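# Hang a power strip on two wall screws

## Task

Place the power strip onto the two screws using its keyhole slots so that the narrow end of each slot sits at the top and the strip hangs level with nothing holding it; then release it and move the grippers away. It does not count if the strip only stays put because the robot is still supporting it.

## Robot and tools

Robot: two arms, left_arm and right_arm, each with six joints (waist, shoulder, elbow, wrist pitch, wrist yaw, wrist roll) and a two-finger gripper. The fingers point along the gripper's +z axis and close along its y axis. The reported hand position is the point between the finger pads, roughly 1 cm short of the tips.

Frame: every pose in a result uses one shared scene frame. Its origin lies on the table surface midway between the arms, +x reaches out over the table, +z is up, and left_arm sits on the +y side. The names left and right refer to the arms, not to sides of a camera image.

execute_actions takes "actions", a list holding at most one item, plus optional "pictures" (true/false). Three forms:
- Empty list: sends nothing and returns the current state with camera images.
- Action: {"rows": [...], "steps": n}. steps is 8 to 15 (default 15), each step lasting 1/30 s. rows holds 1 to 15 rows; each row drives one step, and the final row repeats for any remaining steps.
- Wait: {"steps": n} with n up to 300 and no rows; no new command, returns after that many steps counted from the previous result, with your reply time included.
A refused call does nothing to the robot. Images only come back for an empty list or when pictures is true.

Row layout: every row is one flat list of 14 numbers covering both arms, even if only one moves: left_arm waist, shoulder, elbow, wrist pitch, wrist yaw, wrist roll, grip, then the same seven for right_arm. Joint values are absolute target angles in radians (the same numbers Joint positions prints), not offsets. Stated ranges per arm: waist -2.618 to 3.054, shoulder 0.000 to 3.142, elbow 0.000 to 3.142, wrist pitch -1.571 to 1.571, wrist yaw -1.571 to 1.571, wrist roll -2.094 to 2.094. True ends may differ by up to 0.036 rad. A target beyond a stated end by more than 0.036 rad, and further out than the joint's current angle, makes the call refused; a target past the real end is clipped there and the result notes "joint sent to its limit" (possibly about an earlier action). Grip is an absolute setting from -1 (closed) to +1 (fully open).

Motion limits: each step, a joint's target is kept within a lead of its measured angle: 0.202 rad waist, 0.258 shoulder, 0.238 elbow, 0.573 wrist pitch, 0.522 wrist yaw and roll. If the targets would move a gripper more than 70 mm from where it is, all that arm's targets are pulled back proportionally. So far moves take several actions. Friction may leave a joint up to about 0.031 rad off target, and commanded changes smaller than that may not happen.

Timing: a result is captured 8 steps before its action finishes; those last steps run while you think, and the next action starts after them. The simulation keeps going during your replies. Between commands, arms keep heading to the last row sent until they have nearly stopped or a step was HELD; afterwards only a new action moves them further, though fingers keep finishing an open or close.

Gripping: grip_measured is the gripper motor's position on the -1..+1 scale. Pads touch each other near -0.94, and each millimetre of object width adds about 0.0208. Sending a number below the width reading squeezes harder, up to roughly 50-62 N per pad (less on thin parts under about 5 mm). On a rigid flat object the reading settles no more than about 0.21 below its width value. Keep sending the same closing number to maintain a hold. Each gripper's reading may be biased by up to 0.02.

Result lines:
- State line `left_arm: …` | `right_arm: …`: each gripper's end_effector_position in metres and end_effector_quat_wxyz, in the scene frame; may be inaccurate at long reach.
- Joint positions / Joint velocities: per arm, six angles (rad) and rates, then finger opening in metres from 0.093 (open) to 0.000 (closed), accurate to about 1 mm. With a rigid object gripped it can read up to 12 mm below the object's width, even 0.
- "joint command not followed": a clearance check altered or blocked joint targets on some steps; the rest of the row still ran.
- HELD: marks steps where your row was not (fully) sent.
- MOTOR HOT: a motor has reached 75 °C from carrying load. OVER-TEMPERATURE FAULT: an arm was halted (10 s at 90 °C; at 100 °C it goes limp and drops what it holds). Avoid holding loads longer than needed.

zoom_image: {"camera": name, "region": [x0, y0, x1, y1]} in pixels of that camera's latest image, top-left is (0,0), region at most 504 by 504. Cameras, all 672x504: cam_head_left, cam_head_right, cam_high, cam_low, cam_left_wrist, cam_right_wrist.

finished_scene: {"scene": n} ends scene n permanently and reports whether the goal was met; the goal must hold after ending. Replying with no tool call ends everything.

Avoid: knocking or placing anything off the table (fails the task), the arms colliding or pressing on each other, dropping or slamming the strip, and shoving objects hard. Loose objects may occasionally get a brief external push. Smooth, quick, low-effort motion is preferred.

Each tool is called after "Request:" in YAML: its name, and indented under it one key for each argument.

## Session

I'll start by looking at the scene.

Request:
execute_actions:
  actions: []

Scene clock: 0.00 s of 5050.00 s.
left_arm: end_effector_position=(+0.2846, +0.2477, +0.1697) grip_measured=+1.000 end_effector_quat_wxyz=(+0.496, +0.231, +0.687, +0.479) | right_arm: end_effector_position=(+0.2391, -0.5257, +0.2340) grip_measured=+0.994 end_effector_quat_wxyz=(+0.513, +0.739, +0.432, -0.060)
Joint positions: left_arm=[-0.665  1.539  0.473  0.876 -1.3    0.911  0.093] | right_arm=[-0.449  0.989  0.85  -0.551  0.751  1.438  0.093]
Joint velocities: left_arm=[ 0.007 -0.002 -0.007  0.007 -0.051  0.007  0.   ] | right_arm=[ 0.007  0.002 -0.002 -0.022 -0.007 -0.037  0.001]
Motor temperatures (°C, as the motors report them): left_arm=[25 23 22 24 21 23] | right_arm=[23 23 21 21 21 21]

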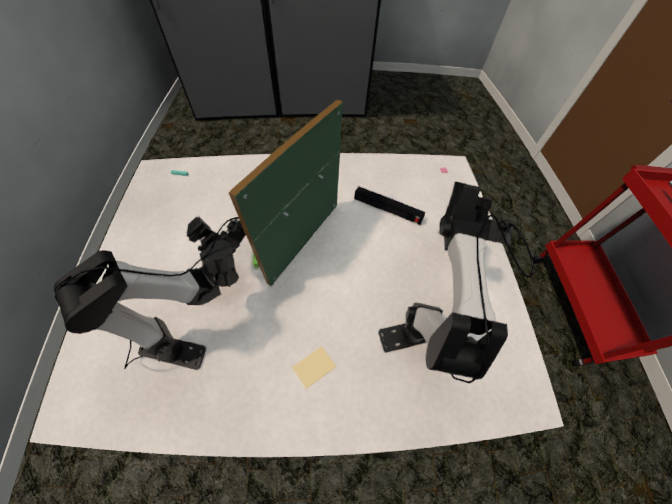

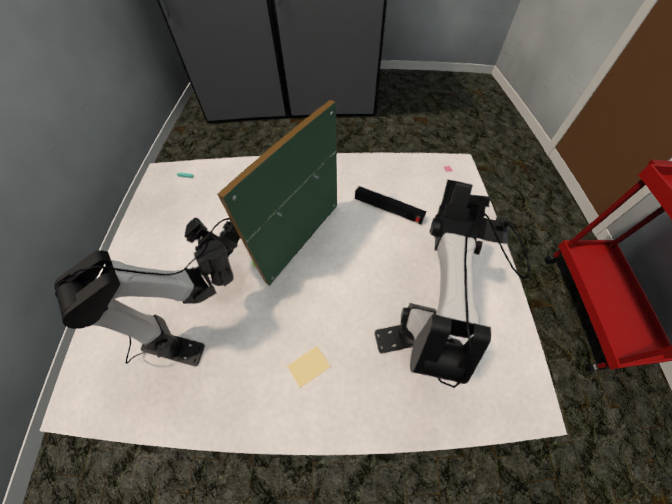

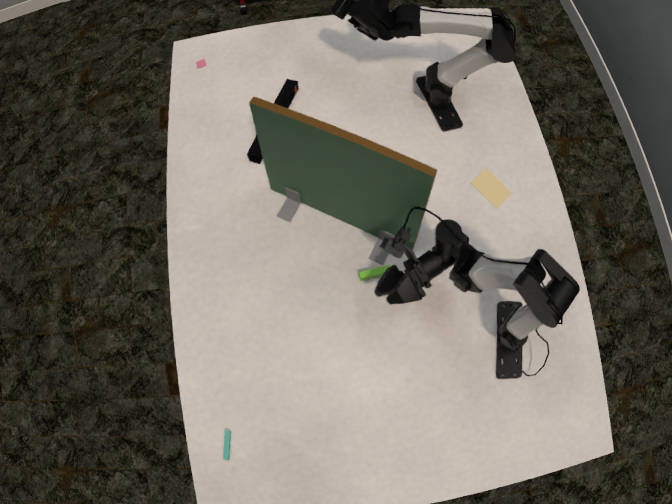

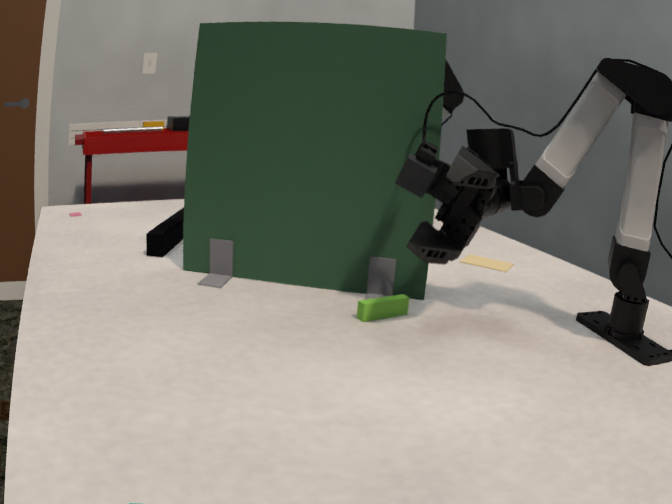

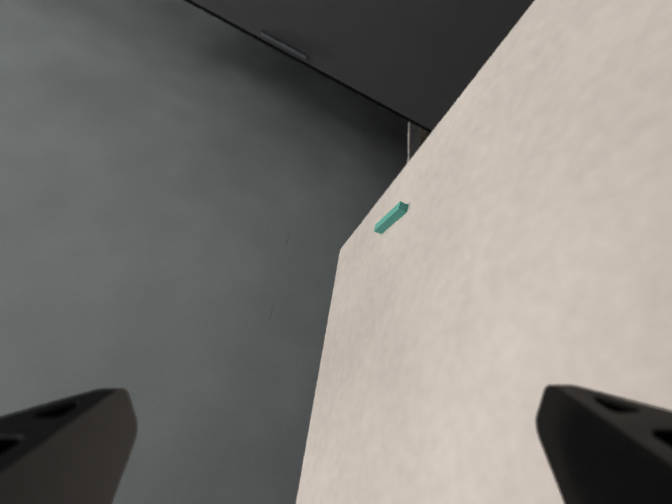

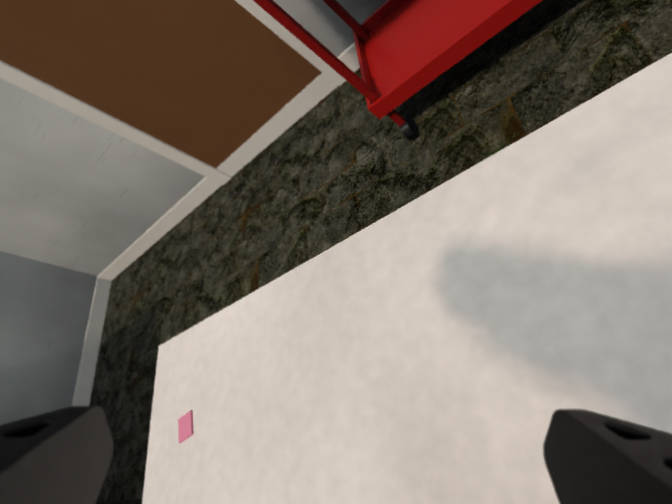

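Request:
zoom_image:
  camera: "cam_head_left"
  region: [330, 160, 450, 250]

Request:
zoom_image:
  camera: "cam_head_left"
  region: [220, 90, 360, 300]

Request:
zoom_image:
  camera: "cam_high"
  region: [220, 60, 340, 180]

Request:
zoom_image:
  camera: "cam_low"
  region: [120, 180, 240, 290]

Region (330, 160, 450, 250) of cam_head_left's 672x504 image, scaled by 4.200, with more detail than that image has; it fills the top 378 rows of this view, and the rest is white.

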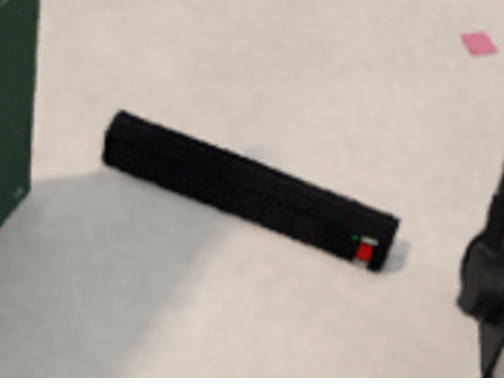

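Region (220, 90, 360, 300) of cam_head_left's 672x504 image, scaled by 2.400, with more detail than that image has.

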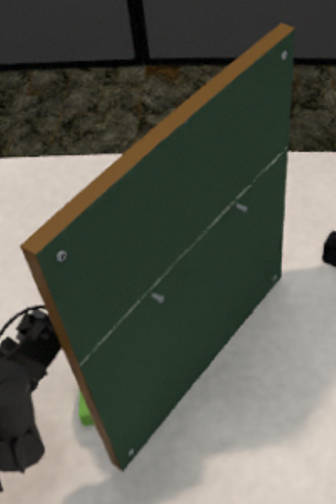

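Region (220, 60, 340, 180) of cam_high's 672x504 image, scaled by 4.200, with more detail than that image has.

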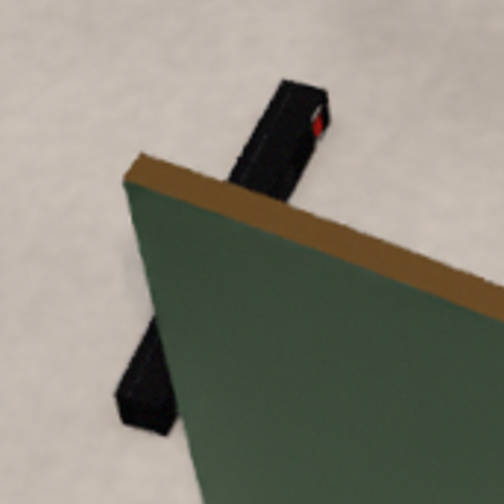

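Region (120, 180, 240, 290) of cam_low's 672x504 image, scaled by 4.200, with more detail than that image has; it fills the top 462 rows of this view, and the rest is white.

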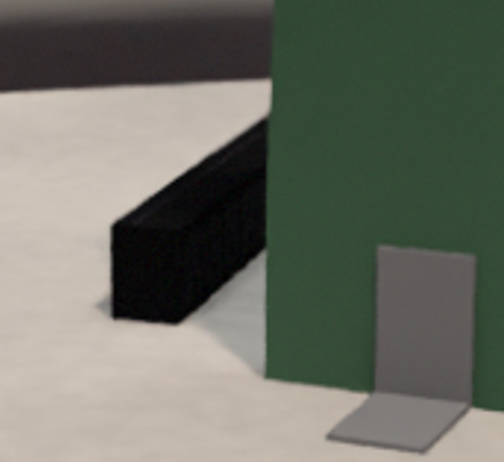

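Request:
execute_actions:
  actions:
    - {"rows": [[-0.665,1.539,0.473,0.876,-1.3,0.911,1,-0.42,1.06,0.93,-0.61,0.70,1.28,1],[-0.665,1.539,0.473,0.876,-1.3,0.911,1,-0.39,1.13,1.01,-0.67,0.65,1.12,1],[-0.665,1.539,0.473,0.876,-1.3,0.911,1,-0.36,1.2,1.09,-0.73,0.60,0.96,1],[-0.665,1.539,0.473,0.876,-1.3,0.911,1,-0.33,1.27,1.17,-0.79,0.55,0.80,1],[-0.665,1.539,0.473,0.876,-1.3,0.911,1,-0.30,1.34,1.25,-0.85,0.50,0.64,1],[-0.665,1.539,0.473,0.876,-1.3,0.911,1,-0.27,1.41,1.33,-0.91,0.45,0.48,1],[-0.665,1.539,0.473,0.876,-1.3,0.911,1,-0.25,1.5,1.42,-1.0,0.38,0.3,1]], "steps": 15}

Scene clock: 16.50 s of 5050.00 s.
left_arm: end_effector_position=(+0.2846, +0.2477, +0.1697) grip_measured=+1.000 end_effector_quat_wxyz=(+0.496, +0.231, +0.687, +0.479) | right_arm: end_effector_position=(+0.3367, -0.4787, +0.2536) grip_measured=+0.994 end_effector_quat_wxyz=(+0.416, +0.537, +0.723, -0.122)
Joint positions: left_arm=[-0.665  1.539  0.473  0.876 -1.3    0.911  0.093] | right_arm=[-0.307  1.337  1.272 -0.781  0.587  0.914  0.093]
Joint velocities: left_arm=[-0.002  0.007  0.002 -0.007  0.007 -0.022  0.   ] | right_arm=[ 0.799  2.166  2.62  -1.341 -1.267 -2.923 -0.   ]
Motor temperatures (°C, as the motors report them): left_arm=[25 24 24 27 21 23] | right_arm=[23 23 24 24 21 21]
Steps of this call (steps 1 to 90: nothing new was sent; then 13.27 s passed at rest; steps 91 to 97: the first 7 steps of this action). Readings (joint positions):
91: left_arm=[-0.665 1.539 0.473 0.876 -1.300 0.911] | right_arm=[-0.447 0.996 0.860 -0.566 0.747 1.417]
92: left_arm=[-0.665 1.539 0.473 0.876 -1.300 0.911] | right_arm=[-0.437 1.021 0.892 -0.597 0.736 1.368]
94: left_arm=[-0.665 1.539 0.473 0.876 -1.300 0.911] | right_arm=[-0.395 1.125 1.019 -0.671 0.694 1.208]
97: the state above

Request:
execute_actions:
  actions:
    - {"rows": [[-0.665,1.539,0.473,0.876,-1.3,0.911,1,-0.23,1.55,1.475,-1.045,0.35,0.19,1],[-0.665,1.539,0.473,0.876,-1.3,0.911,1,-0.21,1.60,1.53,-1.09,0.315,0.08,1],[-0.665,1.539,0.473,0.876,-1.3,0.911,1,-0.195,1.65,1.585,-1.135,0.28,-0.03,1],[-0.665,1.539,0.473,0.876,-1.3,0.911,1,-0.18,1.70,1.64,-1.18,0.25,-0.14,1],[-0.665,1.539,0.473,0.876,-1.3,0.911,1,-0.16,1.75,1.69,-1.225,0.22,-0.25,1],[-0.665,1.539,0.473,0.876,-1.3,0.911,1,-0.145,1.80,1.745,-1.27,0.19,-0.35,1],[-0.665,1.539,0.473,0.876,-1.3,0.911,1,-0.13,1.85,1.80,-1.315,0.16,-0.46,1],[-0.665,1.539,0.473,0.876,-1.3,0.911,1,-0.11,1.90,1.85,-1.36,0.125,-0.56,1],[-0.665,1.539,0.473,0.876,-1.3,0.911,1,-0.095,1.95,1.905,-1.405,0.095,-0.67,1],[-0.665,1.539,0.473,0.876,-1.3,0.911,1,-0.08,2.0,1.96,-1.45,0.06,-0.77,1],[-0.665,1.539,0.473,0.876,-1.3,0.911,1,-0.065,2.05,2.01,-1.495,0.03,-0.87,1],[-0.665,1.539,0.473,0.876,-1.3,0.911,1,-0.048,2.10,2.068,-1.539,0.0,-0.966,1]], "steps": 15}

Request:
execute_actions:
  actions:
    - {"steps": 20}
  pictures: true

Scene clock: 17.17 s of 5050.00 s.
left_arm: end_effector_position=(+0.2846, +0.2477, +0.1697) grip_measured=+1.000 end_effector_quat_wxyz=(+0.496, +0.231, +0.687, +0.479) | right_arm: end_effector_position=(+0.4008, -0.3870, +0.2096) grip_measured=+0.995 end_effector_quat_wxyz=(+0.184, -0.011, +0.972, -0.147)
Joint positions: left_arm=[-0.665  1.539  0.473  0.876 -1.3    0.911  0.093] | right_arm=[-0.173  1.731  1.705 -1.158  0.286 -0.081  0.093]
Joint velocities: left_arm=[-0.002  0.017 -0.007 -0.066 -0.007  0.007  0.   ] | right_arm=[ 0.501  1.487  1.629 -0.886 -0.755 -2.498  0.   ]
Motor temperatures (°C, as the motors report them): left_arm=[25 24 24 27 21 23] | right_arm=[23 23 24 24 21 21]
Steps of this call (steps 1 to 8: the last 8 steps of your previous action; steps 9 to 13: the robot went on to your last target; steps 14 to 20: the first 7 steps of this action). Readings (joint positions):
14: left_arm=[-0.665 1.539 0.473 0.876 -1.300 0.911] | right_arm=[-0.246 1.507 1.413 -0.996 0.394 0.319]
15: left_arm=[-0.665 1.539 0.473 0.876 -1.300 0.911] | right_arm=[-0.243 1.523 1.440 -1.023 0.384 0.278]
17: left_arm=[-0.665 1.539 0.473 0.876 -1.300 0.911] | right_arm=[-0.223 1.589 1.537 -1.078 0.353 0.159]
20: the state above

Scene clock: 17.83 s of 5050.00 s.
left_arm: end_effector_position=(+0.2846, +0.2477, +0.1697) grip_measured=+1.000 end_effector_quat_wxyz=(+0.496, +0.231, +0.687, +0.479) | right_arm: end_effector_position=(+0.4007, -0.2895, +0.1415) grip_measured=+0.996 end_effector_quat_wxyz=(-0.011, -0.512, +0.859, -0.003)
Joint positions: left_arm=[-0.665  1.539  0.473  0.876 -1.3    0.911  0.093] | right_arm=[-0.041  2.113  2.049 -1.524  0.014 -0.945  0.093]
Joint velocities: left_arm=[-0.007  0.002  0.007  0.007 -0.066 -0.037  0.   ] | right_arm=[ 0.002 -0.007  0.002  0.007 -0.095 -0.125  0.   ]
Motor temperatures (°C, as the motors report them): left_arm=[25 24 24 27 21 23] | right_arm=[23 23 24 24 21 21]
Kept back: nothing.
Steps of this call (steps 1 to 8: the last 8 steps of your previous action; steps 9 to 20: the robot went on to your last target). Readings (joint positions):
1: left_arm=[-0.665 1.539 0.473 0.876 -1.300 0.911] | right_arm=[-0.154 1.784 1.759 -1.189 0.259 -0.171]
2: left_arm=[-0.665 1.539 0.473 0.876 -1.300 0.911] | right_arm=[-0.136 1.837 1.811 -1.224 0.231 -0.264]
4: left_arm=[-0.665 1.539 0.473 0.876 -1.300 0.911] | right_arm=[-0.102 1.945 1.914 -1.301 0.170 -0.454]
8: left_arm=[-0.665 1.539 0.473 0.876 -1.300 0.911] | right_arm=[-0.048 2.096 2.032 -1.415 0.071 -0.752]
20: the state above

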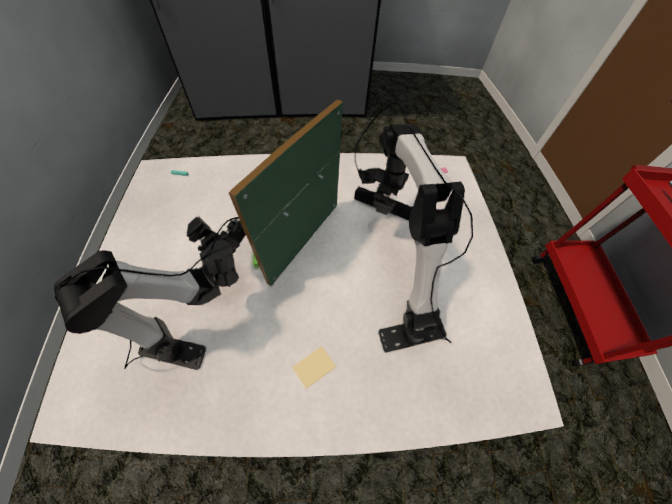

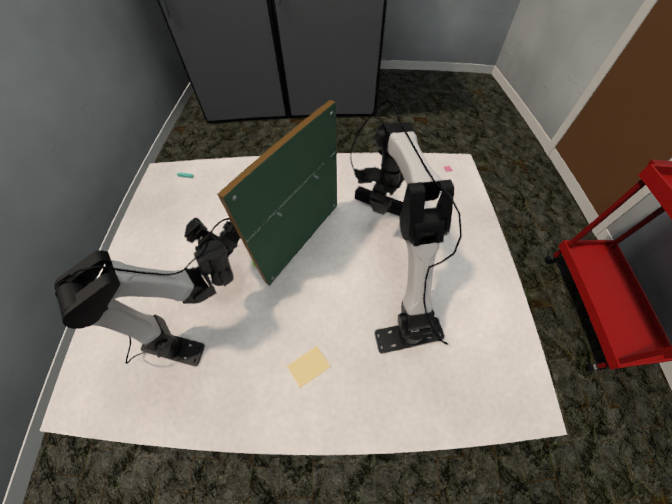

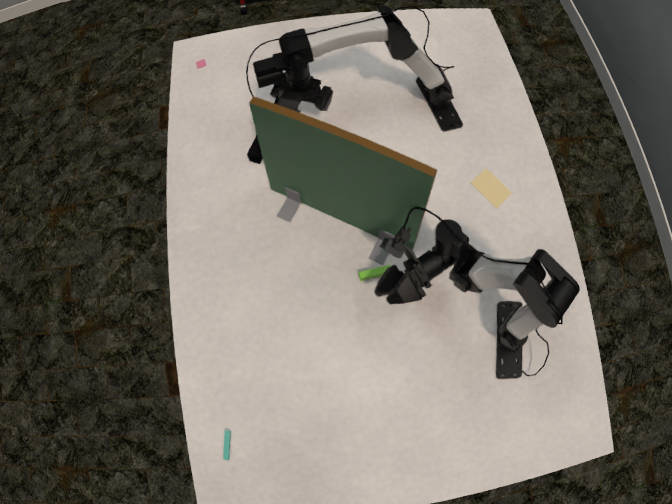

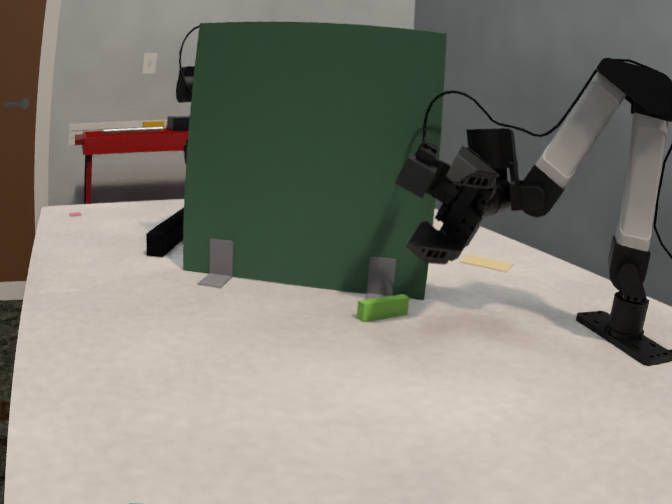

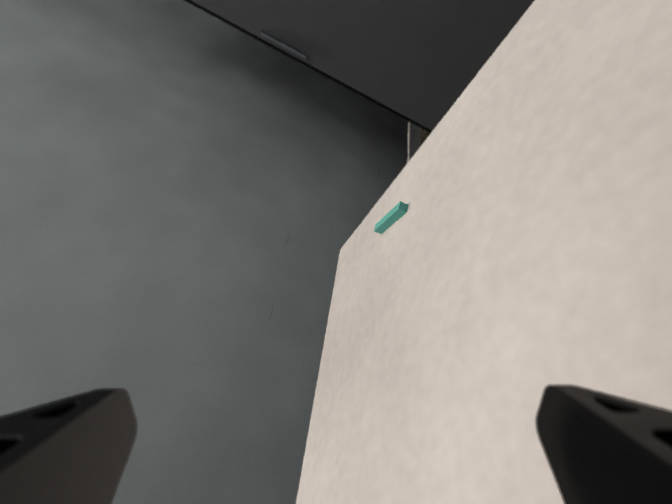

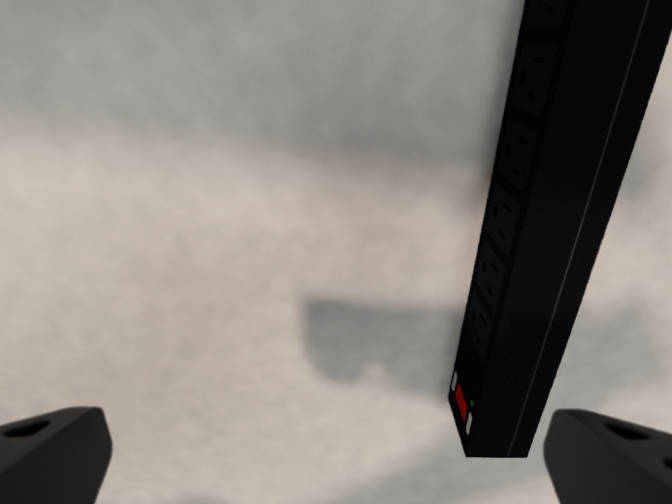

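Request:
execute_actions:
  actions:
    - {"rows": [[-0.665,1.539,0.473,0.876,-1.3,0.911,1,-0.055,2.13,2.10,-1.539,0.0,-0.97,1],[-0.665,1.539,0.473,0.876,-1.3,0.911,1,-0.065,2.16,2.135,-1.539,0.0,-0.98,1],[-0.665,1.539,0.473,0.876,-1.3,0.911,1,-0.075,2.19,2.17,-1.54,0.0,-0.99,1],[-0.665,1.539,0.473,0.876,-1.3,0.911,1,-0.085,2.225,2.205,-1.54,0.0,-1.0,1],[-0.665,1.539,0.473,0.876,-1.3,0.911,1,-0.095,2.26,2.24,-1.54,0.0,-1.01,1],[-0.665,1.539,0.473,0.876,-1.3,0.911,1,-0.105,2.295,2.28,-1.545,0.0,-1.02,1],[-0.665,1.539,0.473,0.876,-1.3,0.911,1,-0.115,2.33,2.32,-1.545,0.0,-1.03,1],[-0.665,1.539,0.473,0.876,-1.3,0.911,1,-0.125,2.36,2.355,-1.545,0.0,-1.04,1],[-0.665,1.539,0.473,0.876,-1.3,0.911,1,-0.135,2.39,2.39,-1.55,0.0,-1.05,1],[-0.665,1.539,0.473,0.876,-1.3,0.911,1,-0.143,2.42,2.42,-1.55,0.0,-1.06,1],[-0.665,1.539,0.473,0.876,-1.3,0.911,1,-0.15,2.445,2.445,-1.55,0.0,-1.065,1],[-0.665,1.539,0.473,0.876,-1.3,0.911,1,-0.156,2.47,2.468,-1.55,-0.005,-1.07,1]], "steps": 15}

Request:
execute_actions:
  actions:
    - {"steps": 20}
  pictures: true

Scene clock: 21.00 s of 5050.00 s.
left_arm: end_effector_position=(+0.2846, +0.2477, +0.1697) grip_measured=+1.000 end_effector_quat_wxyz=(+0.496, +0.231, +0.687, +0.479) | right_arm: end_effector_position=(+0.4378, -0.3009, +0.1422) grip_measured=+0.996 end_effector_quat_wxyz=(+0.015, -0.514, +0.857, -0.011)
Joint positions: left_arm=[-0.665  1.539  0.473  0.876 -1.3    0.911  0.093] | right_arm=[-0.081  2.236  2.249 -1.546  0.007 -0.991  0.093]
Joint velocities: left_arm=[-0.017  0.002 -0.012  0.037  0.007 -0.007  0.   ] | right_arm=[-0.315  0.955  1.131 -0.022  0.007 -0.227 -0.   ]
Motor temperatures (°C, as the motors report them): left_arm=[25 25 24 27 21 23] | right_arm=[23 25 25 24 21 21]
Steps of this call (steps 1 to 30: the robot went on to your last target; steps 31 to 88: nothing new was sent; steps 89 to 95: the first 7 steps of this action). Readings (joint positions):
89: left_arm=[-0.665 1.539 0.473 0.876 -1.300 0.911] | right_arm=[-0.042 2.114 2.055 -1.533 0.011 -0.960]
90: left_arm=[-0.665 1.539 0.473 0.876 -1.300 0.911] | right_arm=[-0.043 2.122 2.072 -1.539 0.010 -0.962]
92: left_arm=[-0.665 1.539 0.473 0.876 -1.300 0.911] | right_arm=[-0.052 2.153 2.133 -1.546 0.008 -0.971]
95: the state above

Scene clock: 21.67 s of 5050.00 s.
left_arm: end_effector_position=(+0.2846, +0.2477, +0.1697) grip_measured=+1.000 end_effector_quat_wxyz=(+0.496, +0.231, +0.687, +0.479) | right_arm: end_effector_position=(+0.4779, -0.3344, +0.0865) grip_measured=+0.996 end_effector_quat_wxyz=(-0.002, -0.511, +0.859, -0.002)
Joint positions: left_arm=[-0.665  1.539  0.473  0.876 -1.3    0.911  0.093] | right_arm=[-0.16   2.479  2.45  -1.542  0.005 -1.062  0.093]
Joint velocities: left_arm=[-0.002 -0.007  0.007 -0.007  0.022 -0.037  0.   ] | right_arm=[-0.002 -0.017 -0.017 -0.007  0.007  0.051  0.   ]
Motor temperatures (°C, as the motors report them): left_arm=[25 25 24 27 21 23] | right_arm=[23 25 25 24 21 21]
Kept back: nothing.
Steps of this call (steps 1 to 8: the last 8 steps of your previous action; steps 9 to 20: the robot went on to your last target). Readings (joint positions):
1: left_arm=[-0.665 1.539 0.473 0.876 -1.300 0.911] | right_arm=[-0.093 2.270 2.286 -1.546 0.007 -0.999]
2: left_arm=[-0.665 1.539 0.473 0.876 -1.300 0.911] | right_arm=[-0.104 2.305 2.322 -1.544 0.007 -1.008]
4: left_arm=[-0.665 1.539 0.473 0.876 -1.300 0.911] | right_arm=[-0.127 2.376 2.384 -1.543 0.007 -1.024]
8: left_arm=[-0.665 1.539 0.473 0.876 -1.300 0.911] | right_arm=[-0.157 2.467 2.436 -1.539 0.007 -1.046]
20: the state above

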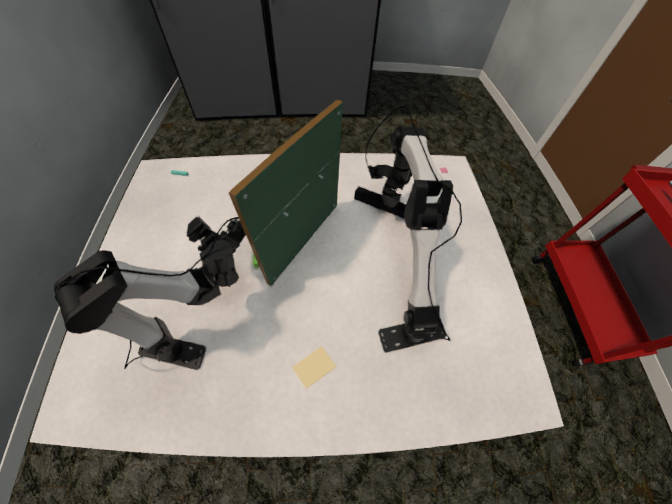

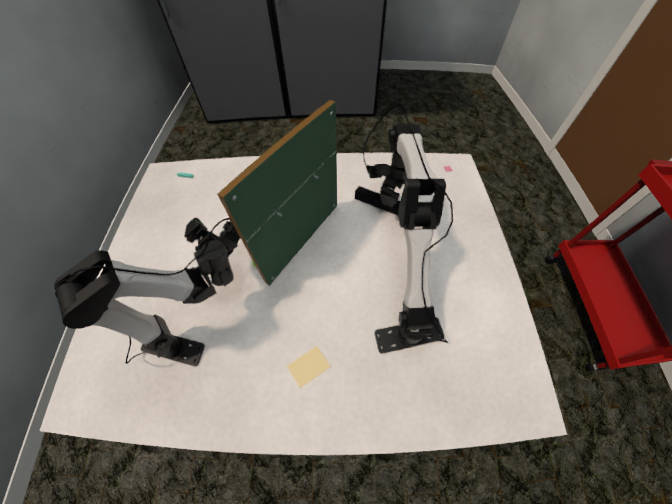

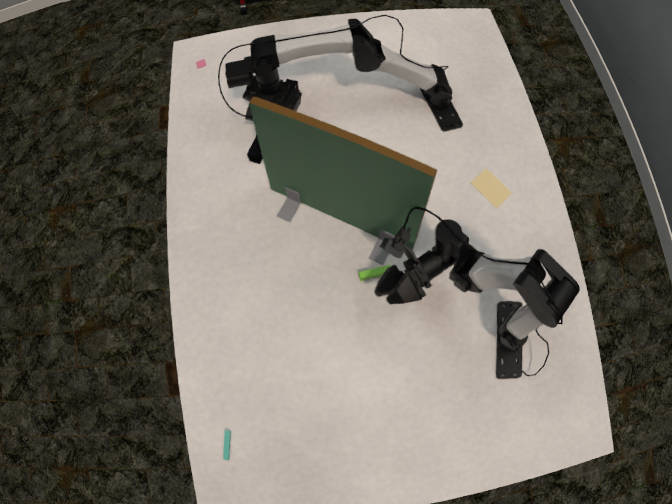

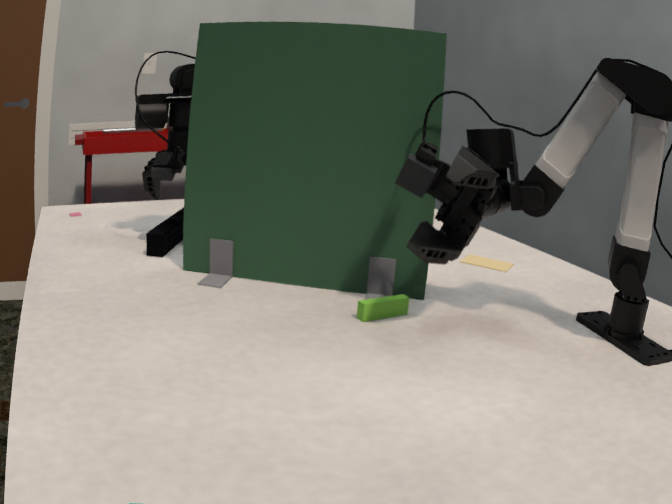

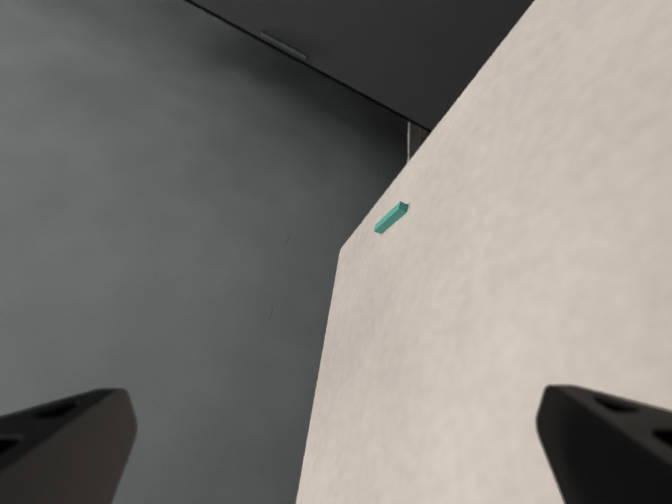

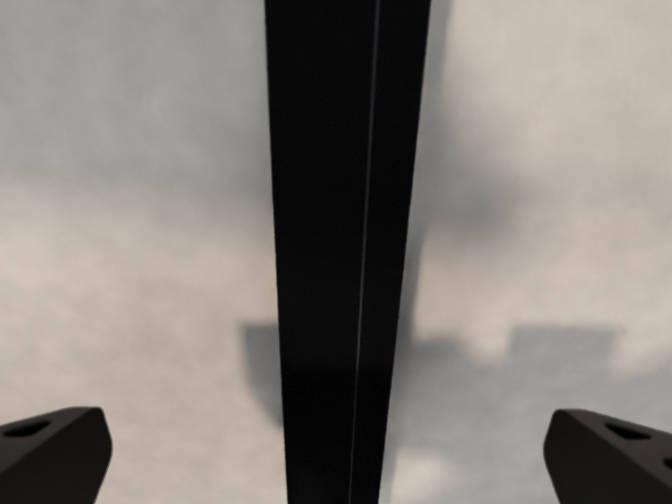

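Request:
execute_actions:
  actions:
    - {"rows": [[-0.665,1.539,0.473,0.876,-1.3,0.911,1,-0.16,2.466,2.445,-1.525,-0.005,-1.07,1],[-0.665,1.539,0.473,0.876,-1.3,0.911,1,-0.16,2.463,2.425,-1.505,-0.005,-1.07,1],[-0.665,1.539,0.473,0.876,-1.3,0.911,1,-0.16,2.46,2.405,-1.487,-0.005,-1.07,1],[-0.665,1.539,0.473,0.876,-1.3,0.911,1,-0.16,2.457,2.385,-1.468,-0.005,-1.07,1],[-0.665,1.539,0.473,0.876,-1.3,0.911,1,-0.16,2.455,2.365,-1.45,-0.005,-1.07,1],[-0.665,1.539,0.473,0.876,-1.3,0.911,1,-0.16,2.453,2.345,-1.43,-0.005,-1.07,1],[-0.665,1.539,0.473,0.876,-1.3,0.911,1,-0.16,2.451,2.325,-1.412,-0.005,-1.07,1],[-0.665,1.539,0.473,0.876,-1.3,0.911,1,-0.16,2.45,2.305,-1.393,-0.005,-1.07,1],[-0.665,1.539,0.473,0.876,-1.3,0.911,1,-0.16,2.449,2.287,-1.376,-0.005,-1.07,1],[-0.665,1.539,0.473,0.876,-1.3,0.911,1,-0.16,2.448,2.272,-1.362,-0.005,-1.07,1],[-0.665,1.539,0.473,0.876,-1.3,0.911,1,-0.16,2.447,2.26,-1.35,-0.005,-1.07,1]], "steps": 15}

Request:
execute_actions:
  actions:
    - {"steps": 18}
  pictures: true

Scene clock: 27.70 s of 5050.00 s.
left_arm: end_effector_position=(+0.2846, +0.2477, +0.1697) grip_measured=+1.000 end_effector_quat_wxyz=(+0.496, +0.231, +0.687, +0.479) | right_arm: end_effector_position=(+0.4786, -0.3344, +0.0701) grip_measured=+0.996 end_effector_quat_wxyz=(-0.005, -0.512, +0.859, -0.000)
Joint positions: left_arm=[-0.665  1.539  0.473  0.876 -1.3    0.911  0.093] | right_arm=[-0.16   2.474  2.375 -1.48   0.005 -1.063  0.093]
Joint velocities: left_arm=[-0.002  0.007 -0.007 -0.007 -0.007 -0.081  0.   ] | right_arm=[-0.007 -0.002 -0.593  0.418  0.022 -0.022  0.001]
Motor temperatures (°C, as the motors report them): left_arm=[25 25 25 28 21 23] | right_arm=[23 28 26 23 21 21]
Steps of this call (steps 1 to 15: the robot went on to your last target; steps 16 to 90: nothing new was sent; then 2.80 s passed at rest; steps 91 to 97: the first 7 steps of this action). Readings (joint positions):
91: left_arm=[-0.665 1.539 0.473 0.876 -1.300 0.911] | right_arm=[-0.160 2.479 2.450 -1.542 0.005 -1.063]
92: left_arm=[-0.665 1.539 0.473 0.876 -1.300 0.911] | right_arm=[-0.160 2.479 2.448 -1.538 0.005 -1.063]
94: left_arm=[-0.665 1.539 0.473 0.876 -1.300 0.911] | right_arm=[-0.160 2.477 2.430 -1.519 0.005 -1.063]
97: the state above

Scene clock: 28.30 s of 5050.00 s.
left_arm: end_effector_position=(+0.2846, +0.2477, +0.1697) grip_measured=+1.000 end_effector_quat_wxyz=(+0.496, +0.231, +0.687, +0.479) | right_arm: end_effector_position=(+0.4838, -0.3344, +0.0435) grip_measured=+0.996 end_effector_quat_wxyz=(+0.001, -0.512, +0.859, -0.003)
Joint positions: left_arm=[-0.665  1.539  0.473  0.876 -1.3    0.911  0.093] | right_arm=[-0.16   2.474  2.27  -1.362  0.005 -1.063  0.093]
Joint velocities: left_arm=[-0.017  0.007  0.002 -0.022  0.022  0.037  0.   ] | right_arm=[-0.012 -0.017 -0.007  0.066 -0.037 -0.037 -0.001]
Motor temperatures (°C, as the motors report them): left_arm=[25 25 25 28 21 23] | right_arm=[23 28 26 23 21 21]
Kept back: nothing.
Steps of this call (steps 1 to 8: the last 8 steps of your previous action; steps 9 to 18: the robot went on to your last target). Readings (joint positions):
1: left_arm=[-0.665 1.539 0.473 0.876 -1.300 0.911] | right_arm=[-0.160 2.474 2.355 -1.465 0.005 -1.063]
2: left_arm=[-0.665 1.539 0.473 0.876 -1.300 0.911] | right_arm=[-0.160 2.474 2.333 -1.449 0.005 -1.063]
4: left_arm=[-0.665 1.539 0.473 0.876 -1.300 0.911] | right_arm=[-0.160 2.474 2.296 -1.421 0.005 -1.063]
8: left_arm=[-0.665 1.539 0.473 0.876 -1.300 0.911] | right_arm=[-0.160 2.474 2.270 -1.389 0.005 -1.063]
18: the state above

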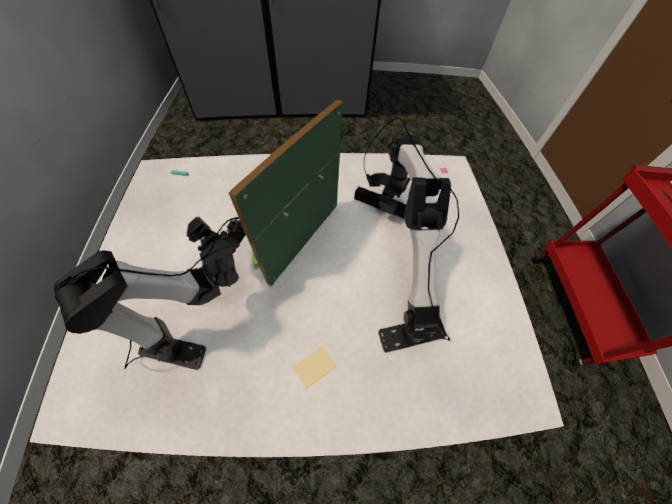

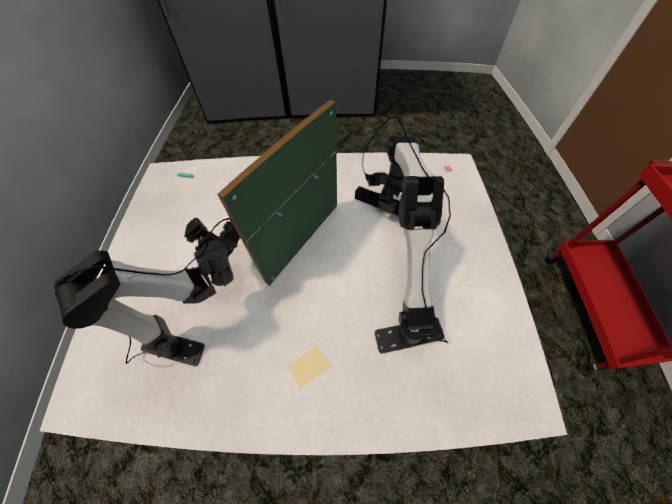

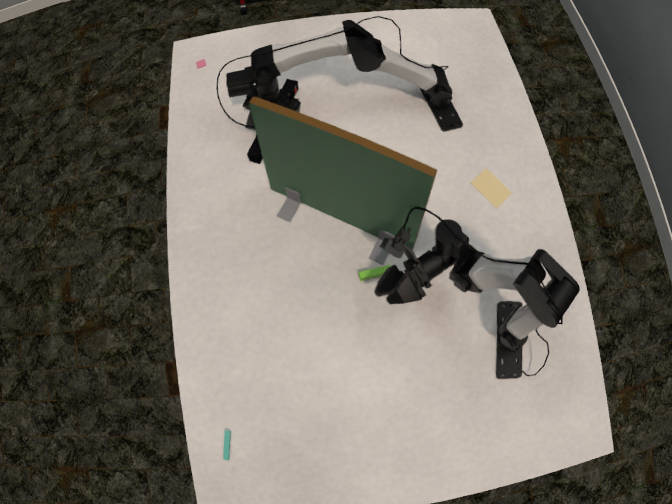

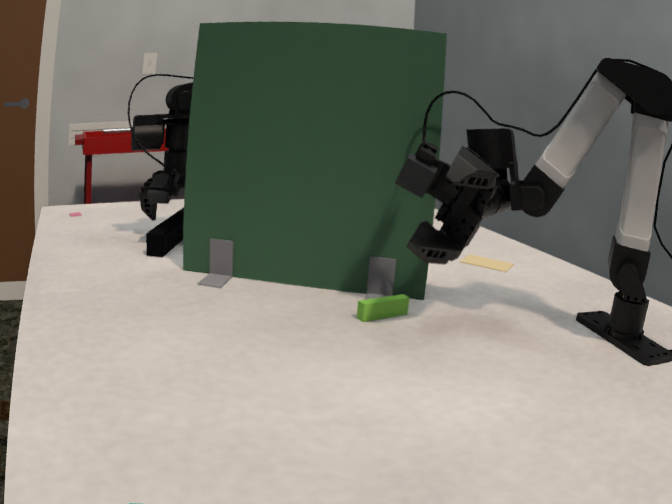

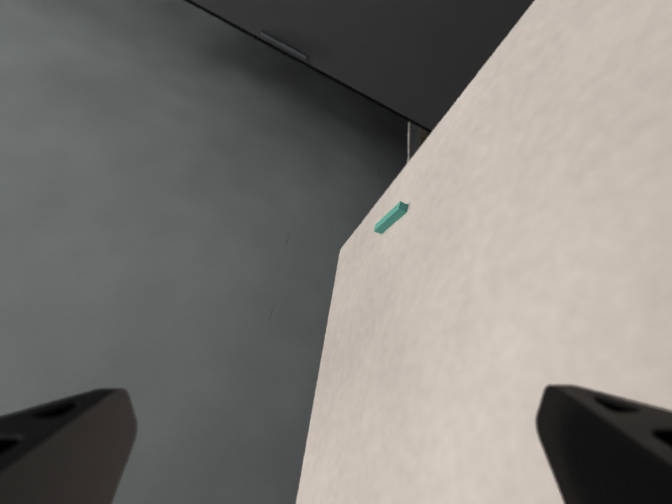

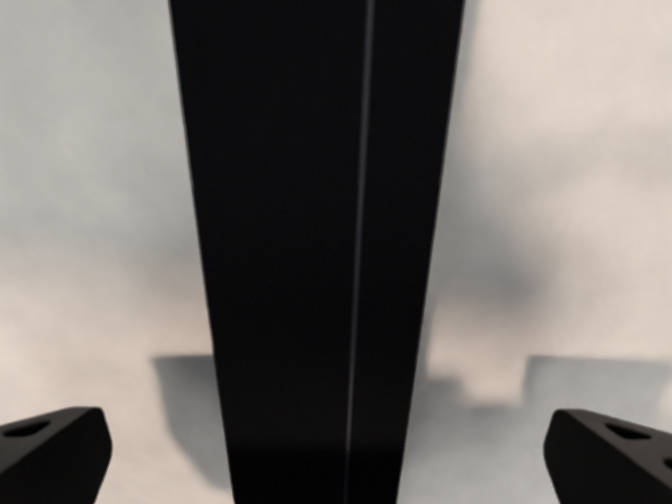

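Request:
execute_actions:
  actions:
    - {"rows": [[-0.665,1.539,0.473,0.876,-1.3,0.911,1,-0.16,2.447,2.254,-1.346,-0.005,-1.07,0.9],[-0.665,1.539,0.473,0.876,-1.3,0.911,1,-0.16,2.447,2.248,-1.342,-0.005,-1.07,0.8],[-0.665,1.539,0.473,0.876,-1.3,0.911,1,-0.16,2.447,2.242,-1.338,-0.005,-1.07,0.7],[-0.665,1.539,0.473,0.876,-1.3,0.911,1,-0.16,2.447,2.236,-1.334,-0.005,-1.07,0.6],[-0.665,1.539,0.473,0.876,-1.3,0.911,1,-0.16,2.447,2.23,-1.33,-0.005,-1.07,0.5],[-0.665,1.539,0.473,0.876,-1.3,0.911,1,-0.16,2.447,2.224,-1.326,-0.005,-1.07,0.4],[-0.665,1.539,0.473,0.876,-1.3,0.911,1,-0.16,2.447,2.218,-1.322,-0.005,-1.07,0.3],[-0.665,1.539,0.473,0.876,-1.3,0.911,1,-0.16,2.447,2.218,-1.322,-0.005,-1.07,0.2],[-0.665,1.539,0.473,0.876,-1.3,0.911,1,-0.16,2.447,2.218,-1.322,-0.005,-1.07,0.1],[-0.665,1.539,0.473,0.876,-1.3,0.911,1,-0.16,2.447,2.218,-1.322,-0.005,-1.07,0.03],[-0.665,1.539,0.473,0.876,-1.3,0.911,1,-0.16,2.447,2.218,-1.322,-0.005,-1.07,-0.02],[-0.665,1.539,0.473,0.876,-1.3,0.911,1,-0.16,2.447,2.218,-1.322,-0.005,-1.07,-0.05]], "steps": 15}

Request:
execute_actions:
  actions:
    - {"steps": 14}
  pictures: true

Scene clock: 30.07 s of 5050.00 s.
left_arm: end_effector_position=(+0.2846, +0.2477, +0.1697) grip_measured=+1.000 end_effector_quat_wxyz=(+0.496, +0.231, +0.687, +0.479) | right_arm: end_effector_position=(+0.4819, -0.3344, +0.0367) grip_measured=+0.355 end_effector_quat_wxyz=(-0.003, -0.512, +0.859, -0.001)
Joint positions: left_arm=[-0.665  1.539  0.473  0.876 -1.3    0.911  0.093] | right_arm=[-0.16   2.474  2.243 -1.343  0.005 -1.063  0.062]
Joint velocities: left_arm=[ 0.007  0.012  0.007  0.022  0.037 -0.022  0.   ] | right_arm=[ 0.007 -0.022 -0.193  0.066 -0.007 -0.066 -0.109]
Motor temperatures (°C, as the motors report them): left_arm=[25 25 25 28 21 23] | right_arm=[23 30 26 23 21 21]
Steps of this call (steps 1 to 15: the robot went on to your last target; steps 16 to 46: nothing new was sent; steps 47 to 53: the first 7 steps of this action). Readings (joint positions):
47: left_arm=[-0.665 1.539 0.473 0.876 -1.300 0.911] | right_arm=[-0.160 2.474 2.270 -1.359 0.005 -1.063]
48: left_arm=[-0.665 1.539 0.473 0.876 -1.300 0.911] | right_arm=[-0.160 2.474 2.269 -1.358 0.005 -1.063]
50: left_arm=[-0.665 1.539 0.473 0.876 -1.300 0.911] | right_arm=[-0.160 2.474 2.262 -1.352 0.005 -1.063]
53: the state above

Scene clock: 30.53 s of 5050.00 s.
left_arm: end_effector_position=(+0.2846, +0.2477, +0.1697) grip_measured=+1.000 end_effector_quat_wxyz=(+0.496, +0.231, +0.687, +0.479) | right_arm: end_effector_position=(+0.4815, -0.3344, +0.0335) grip_measured=-0.048 end_effector_quat_wxyz=(-0.004, -0.512, +0.859, -0.001)
Joint positions: left_arm=[-0.665  1.539  0.473  0.876 -1.3    0.911  0.093] | right_arm=[-0.16   2.474  2.23  -1.332  0.005 -1.064  0.043]
Joint velocities: left_arm=[-0.002 -0.002  0.012  0.007  0.037 -0.022  0.   ] | right_arm=[-0.007  0.002  0.002 -0.081  0.051  0.007  0.001]
Motor temperatures (°C, as the motors report them): left_arm=[25 25 25 28 21 23] | right_arm=[23 30 26 23 21 21]
Kept back: nothing.
Steps of this call (steps 1 to 8: the last 8 steps of your previous action; steps 9 to 14: the robot went on to your last target). Readings (joint positions):
1: left_arm=[-0.665 1.539 0.473 0.876 -1.300 0.911] | right_arm=[-0.160 2.474 2.237 -1.341 0.005 -1.063]
2: left_arm=[-0.665 1.539 0.473 0.876 -1.300 0.911] | right_arm=[-0.160 2.474 2.233 -1.340 0.005 -1.064]
4: left_arm=[-0.665 1.539 0.473 0.876 -1.300 0.911] | right_arm=[-0.160 2.474 2.230 -1.339 0.005 -1.064]
8: left_arm=[-0.665 1.539 0.473 0.876 -1.300 0.911] | right_arm=[-0.160 2.474 2.230 -1.335 0.005 -1.064]
14: the state above

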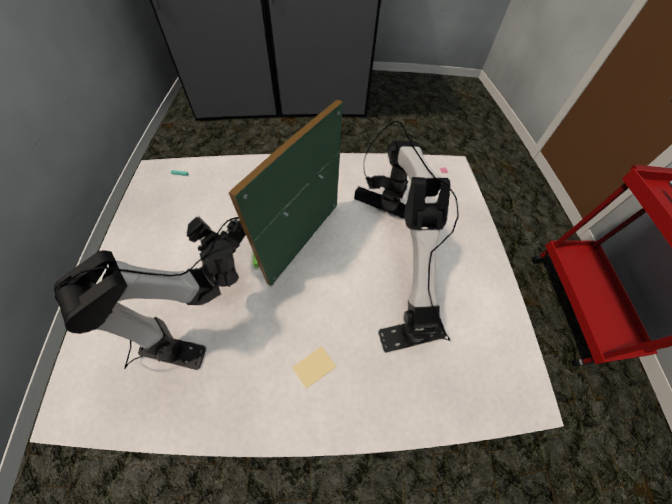

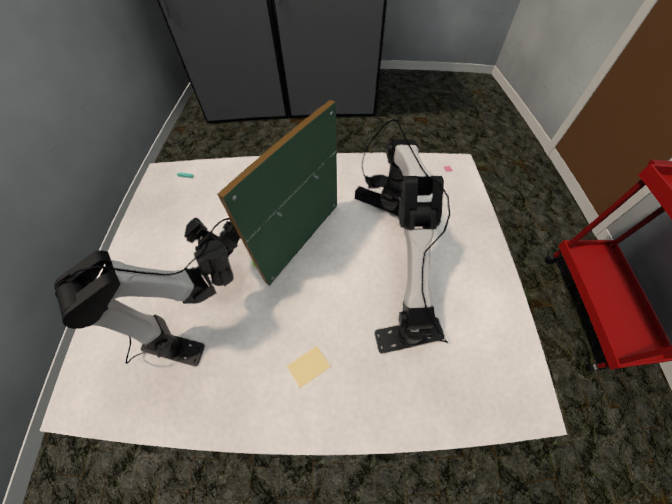

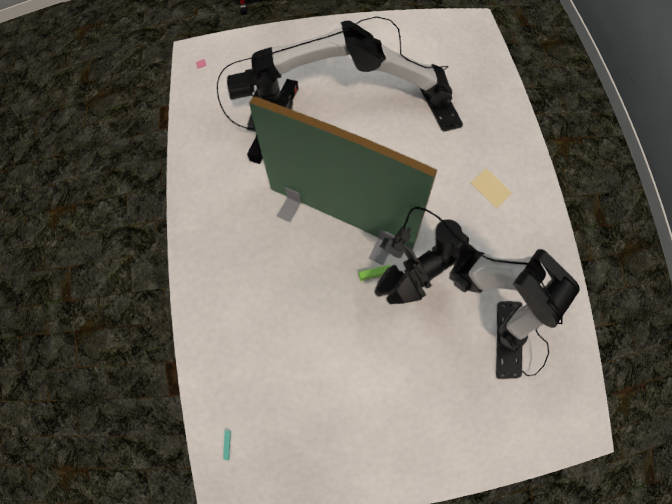

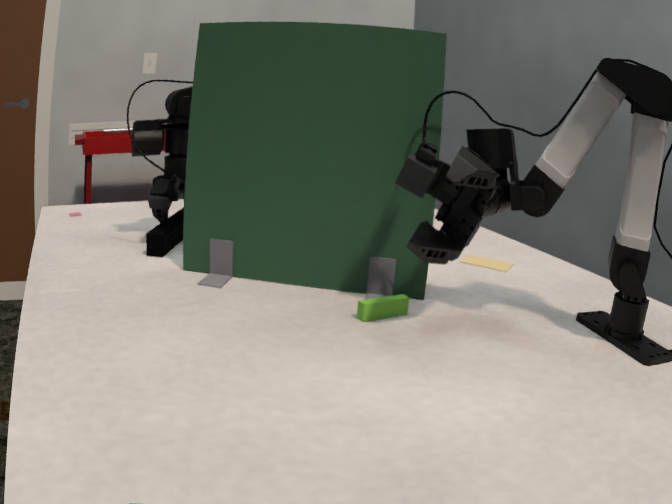

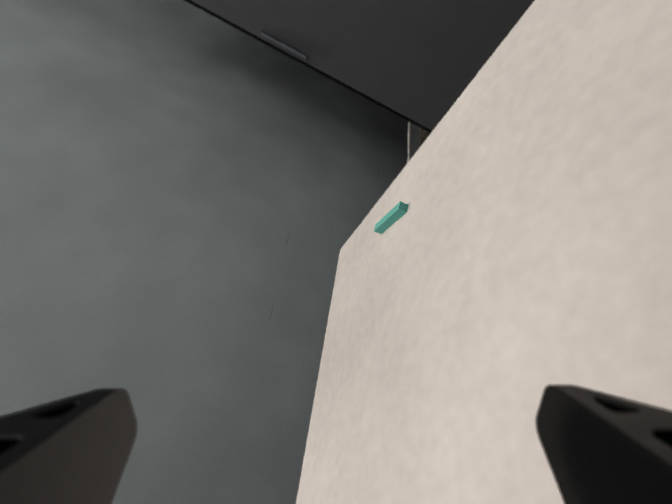

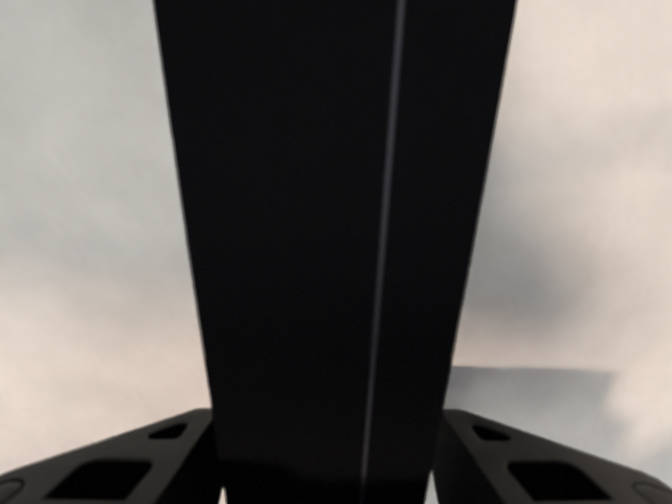

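Request:
execute_actions:
  actions:
    - {"rows": [[-0.665,1.539,0.473,0.876,-1.3,0.911,1,-0.16,2.447,2.218,-1.322,-0.005,-1.07,-0.09],[-0.665,1.539,0.473,0.876,-1.3,0.911,1,-0.16,2.447,2.218,-1.322,-0.005,-1.07,-0.13],[-0.665,1.539,0.473,0.876,-1.3,0.911,1,-0.16,2.447,2.218,-1.322,-0.005,-1.07,-0.16],[-0.665,1.539,0.473,0.876,-1.3,0.911,1,-0.16,2.447,2.218,-1.322,-0.005,-1.07,-0.19],[-0.665,1.539,0.473,0.876,-1.3,0.911,1,-0.16,2.447,2.218,-1.322,-0.005,-1.07,-0.22],[-0.665,1.539,0.473,0.876,-1.3,0.911,1,-0.16,2.447,2.218,-1.322,-0.005,-1.07,-0.25],[-0.665,1.539,0.473,0.876,-1.3,0.911,1,-0.16,2.447,2.218,-1.322,-0.005,-1.07,-0.28],[-0.665,1.539,0.473,0.876,-1.3,0.911,1,-0.16,2.447,2.218,-1.322,-0.005,-1.07,-0.31],[-0.665,1.539,0.473,0.876,-1.3,0.911,1,-0.16,2.447,2.218,-1.322,-0.005,-1.07,-0.34],[-0.665,1.539,0.473,0.876,-1.3,0.911,1,-0.16,2.447,2.218,-1.322,-0.005,-1.07,-0.37],[-0.665,1.539,0.473,0.876,-1.3,0.911,1,-0.16,2.447,2.218,-1.322,-0.005,-1.07,-0.40],[-0.665,1.539,0.473,0.876,-1.3,0.911,1,-0.16,2.447,2.218,-1.322,-0.005,-1.07,-0.43],[-0.665,1.539,0.473,0.876,-1.3,0.911,1,-0.16,2.447,2.218,-1.322,-0.005,-1.07,-0.46],[-0.665,1.539,0.473,0.876,-1.3,0.911,1,-0.16,2.447,2.218,-1.322,-0.005,-1.07,-0.49],[-0.665,1.539,0.473,0.876,-1.3,0.911,1,-0.16,2.447,2.218,-1.322,-0.005,-1.07,-0.52]], "steps": 15}

Request:
execute_actions:
  actions:
    - {"steps": 14}

Scene clock: 31.50 s of 5050.00 s.
left_arm: end_effector_position=(+0.2846, +0.2477, +0.1697) grip_measured=+1.000 end_effector_quat_wxyz=(+0.496, +0.231, +0.687, +0.479) | right_arm: end_effector_position=(+0.4813, -0.3342, +0.0335) grip_measured=-0.262 end_effector_quat_wxyz=(-0.004, -0.512, +0.859, -0.000)
Joint positions: left_arm=[-0.665  1.539  0.473  0.876 -1.3    0.911  0.093] | right_arm=[-0.16   2.474  2.23  -1.333  0.004 -1.064  0.033]
Joint velocities: left_arm=[ 0.012 -0.017  0.012  0.007  0.037 -0.037  0.   ] | right_arm=[ 0.002 -0.002 -0.032 -0.022 -0.051 -0.007 -0.028]
Motor temperatures (°C, as the motors report them): left_arm=[25 25 25 28 21 23] | right_arm=[23 30 26 23 21 21]
Steps of this call (steps 1 to 22: the robot went on to your last target; steps 23 to 29: the first 7 steps of this action). Readings (joint positions):
23: left_arm=[-0.665 1.539 0.473 0.876 -1.300 0.911] | right_arm=[-0.160 2.474 2.230 -1.332 0.005 -1.064]
24: left_arm=[-0.665 1.539 0.473 0.876 -1.300 0.911] | right_arm=[-0.160 2.474 2.230 -1.332 0.005 -1.064]
26: left_arm=[-0.665 1.539 0.473 0.876 -1.300 0.911] | right_arm=[-0.160 2.474 2.230 -1.332 0.005 -1.064]
29: the state above

Scene clock: 31.97 s of 5050.00 s.
left_arm: end_effector_position=(+0.2846, +0.2477, +0.1697) grip_measured=+1.000 end_effector_quat_wxyz=(+0.496, +0.231, +0.687, +0.479) | right_arm: end_effector_position=(+0.4813, -0.3341, +0.0335) grip_measured=-0.405 end_effector_quat_wxyz=(-0.004, -0.512, +0.859, +0.000)
Joint positions: left_arm=[-0.665  1.539  0.473  0.876 -1.3    0.911  0.093] | right_arm=[-0.16   2.474  2.23  -1.333  0.004 -1.064  0.026]
Joint velocities: left_arm=[-0.002  0.002 -0.012 -0.007 -0.037 -0.081  0.   ] | right_arm=[ 0.002  0.002 -0.002  0.022 -0.007  0.007 -0.001]
Motor temperatures (°C, as the motors report them): left_arm=[25 25 25 28 21 23] | right_arm=[23 31 26 23 21 21]
Kept back: nothing.
Steps of this call (steps 1 to 8: the last 8 steps of your previous action; steps 9 to 14: the robot went on to your last target). Readings (joint positions):
1: left_arm=[-0.665 1.539 0.473 0.876 -1.300 0.911] | right_arm=[-0.160 2.474 2.230 -1.333 0.004 -1.064]
2: left_arm=[-0.665 1.539 0.473 0.876 -1.300 0.911] | right_arm=[-0.160 2.474 2.230 -1.333 0.004 -1.064]
4: left_arm=[-0.665 1.539 0.473 0.876 -1.300 0.911] | right_arm=[-0.160 2.474 2.230 -1.333 0.004 -1.064]
8: left_arm=[-0.665 1.539 0.473 0.876 -1.300 0.911] | right_arm=[-0.160 2.474 2.230 -1.333 0.004 -1.064]
14: the state above


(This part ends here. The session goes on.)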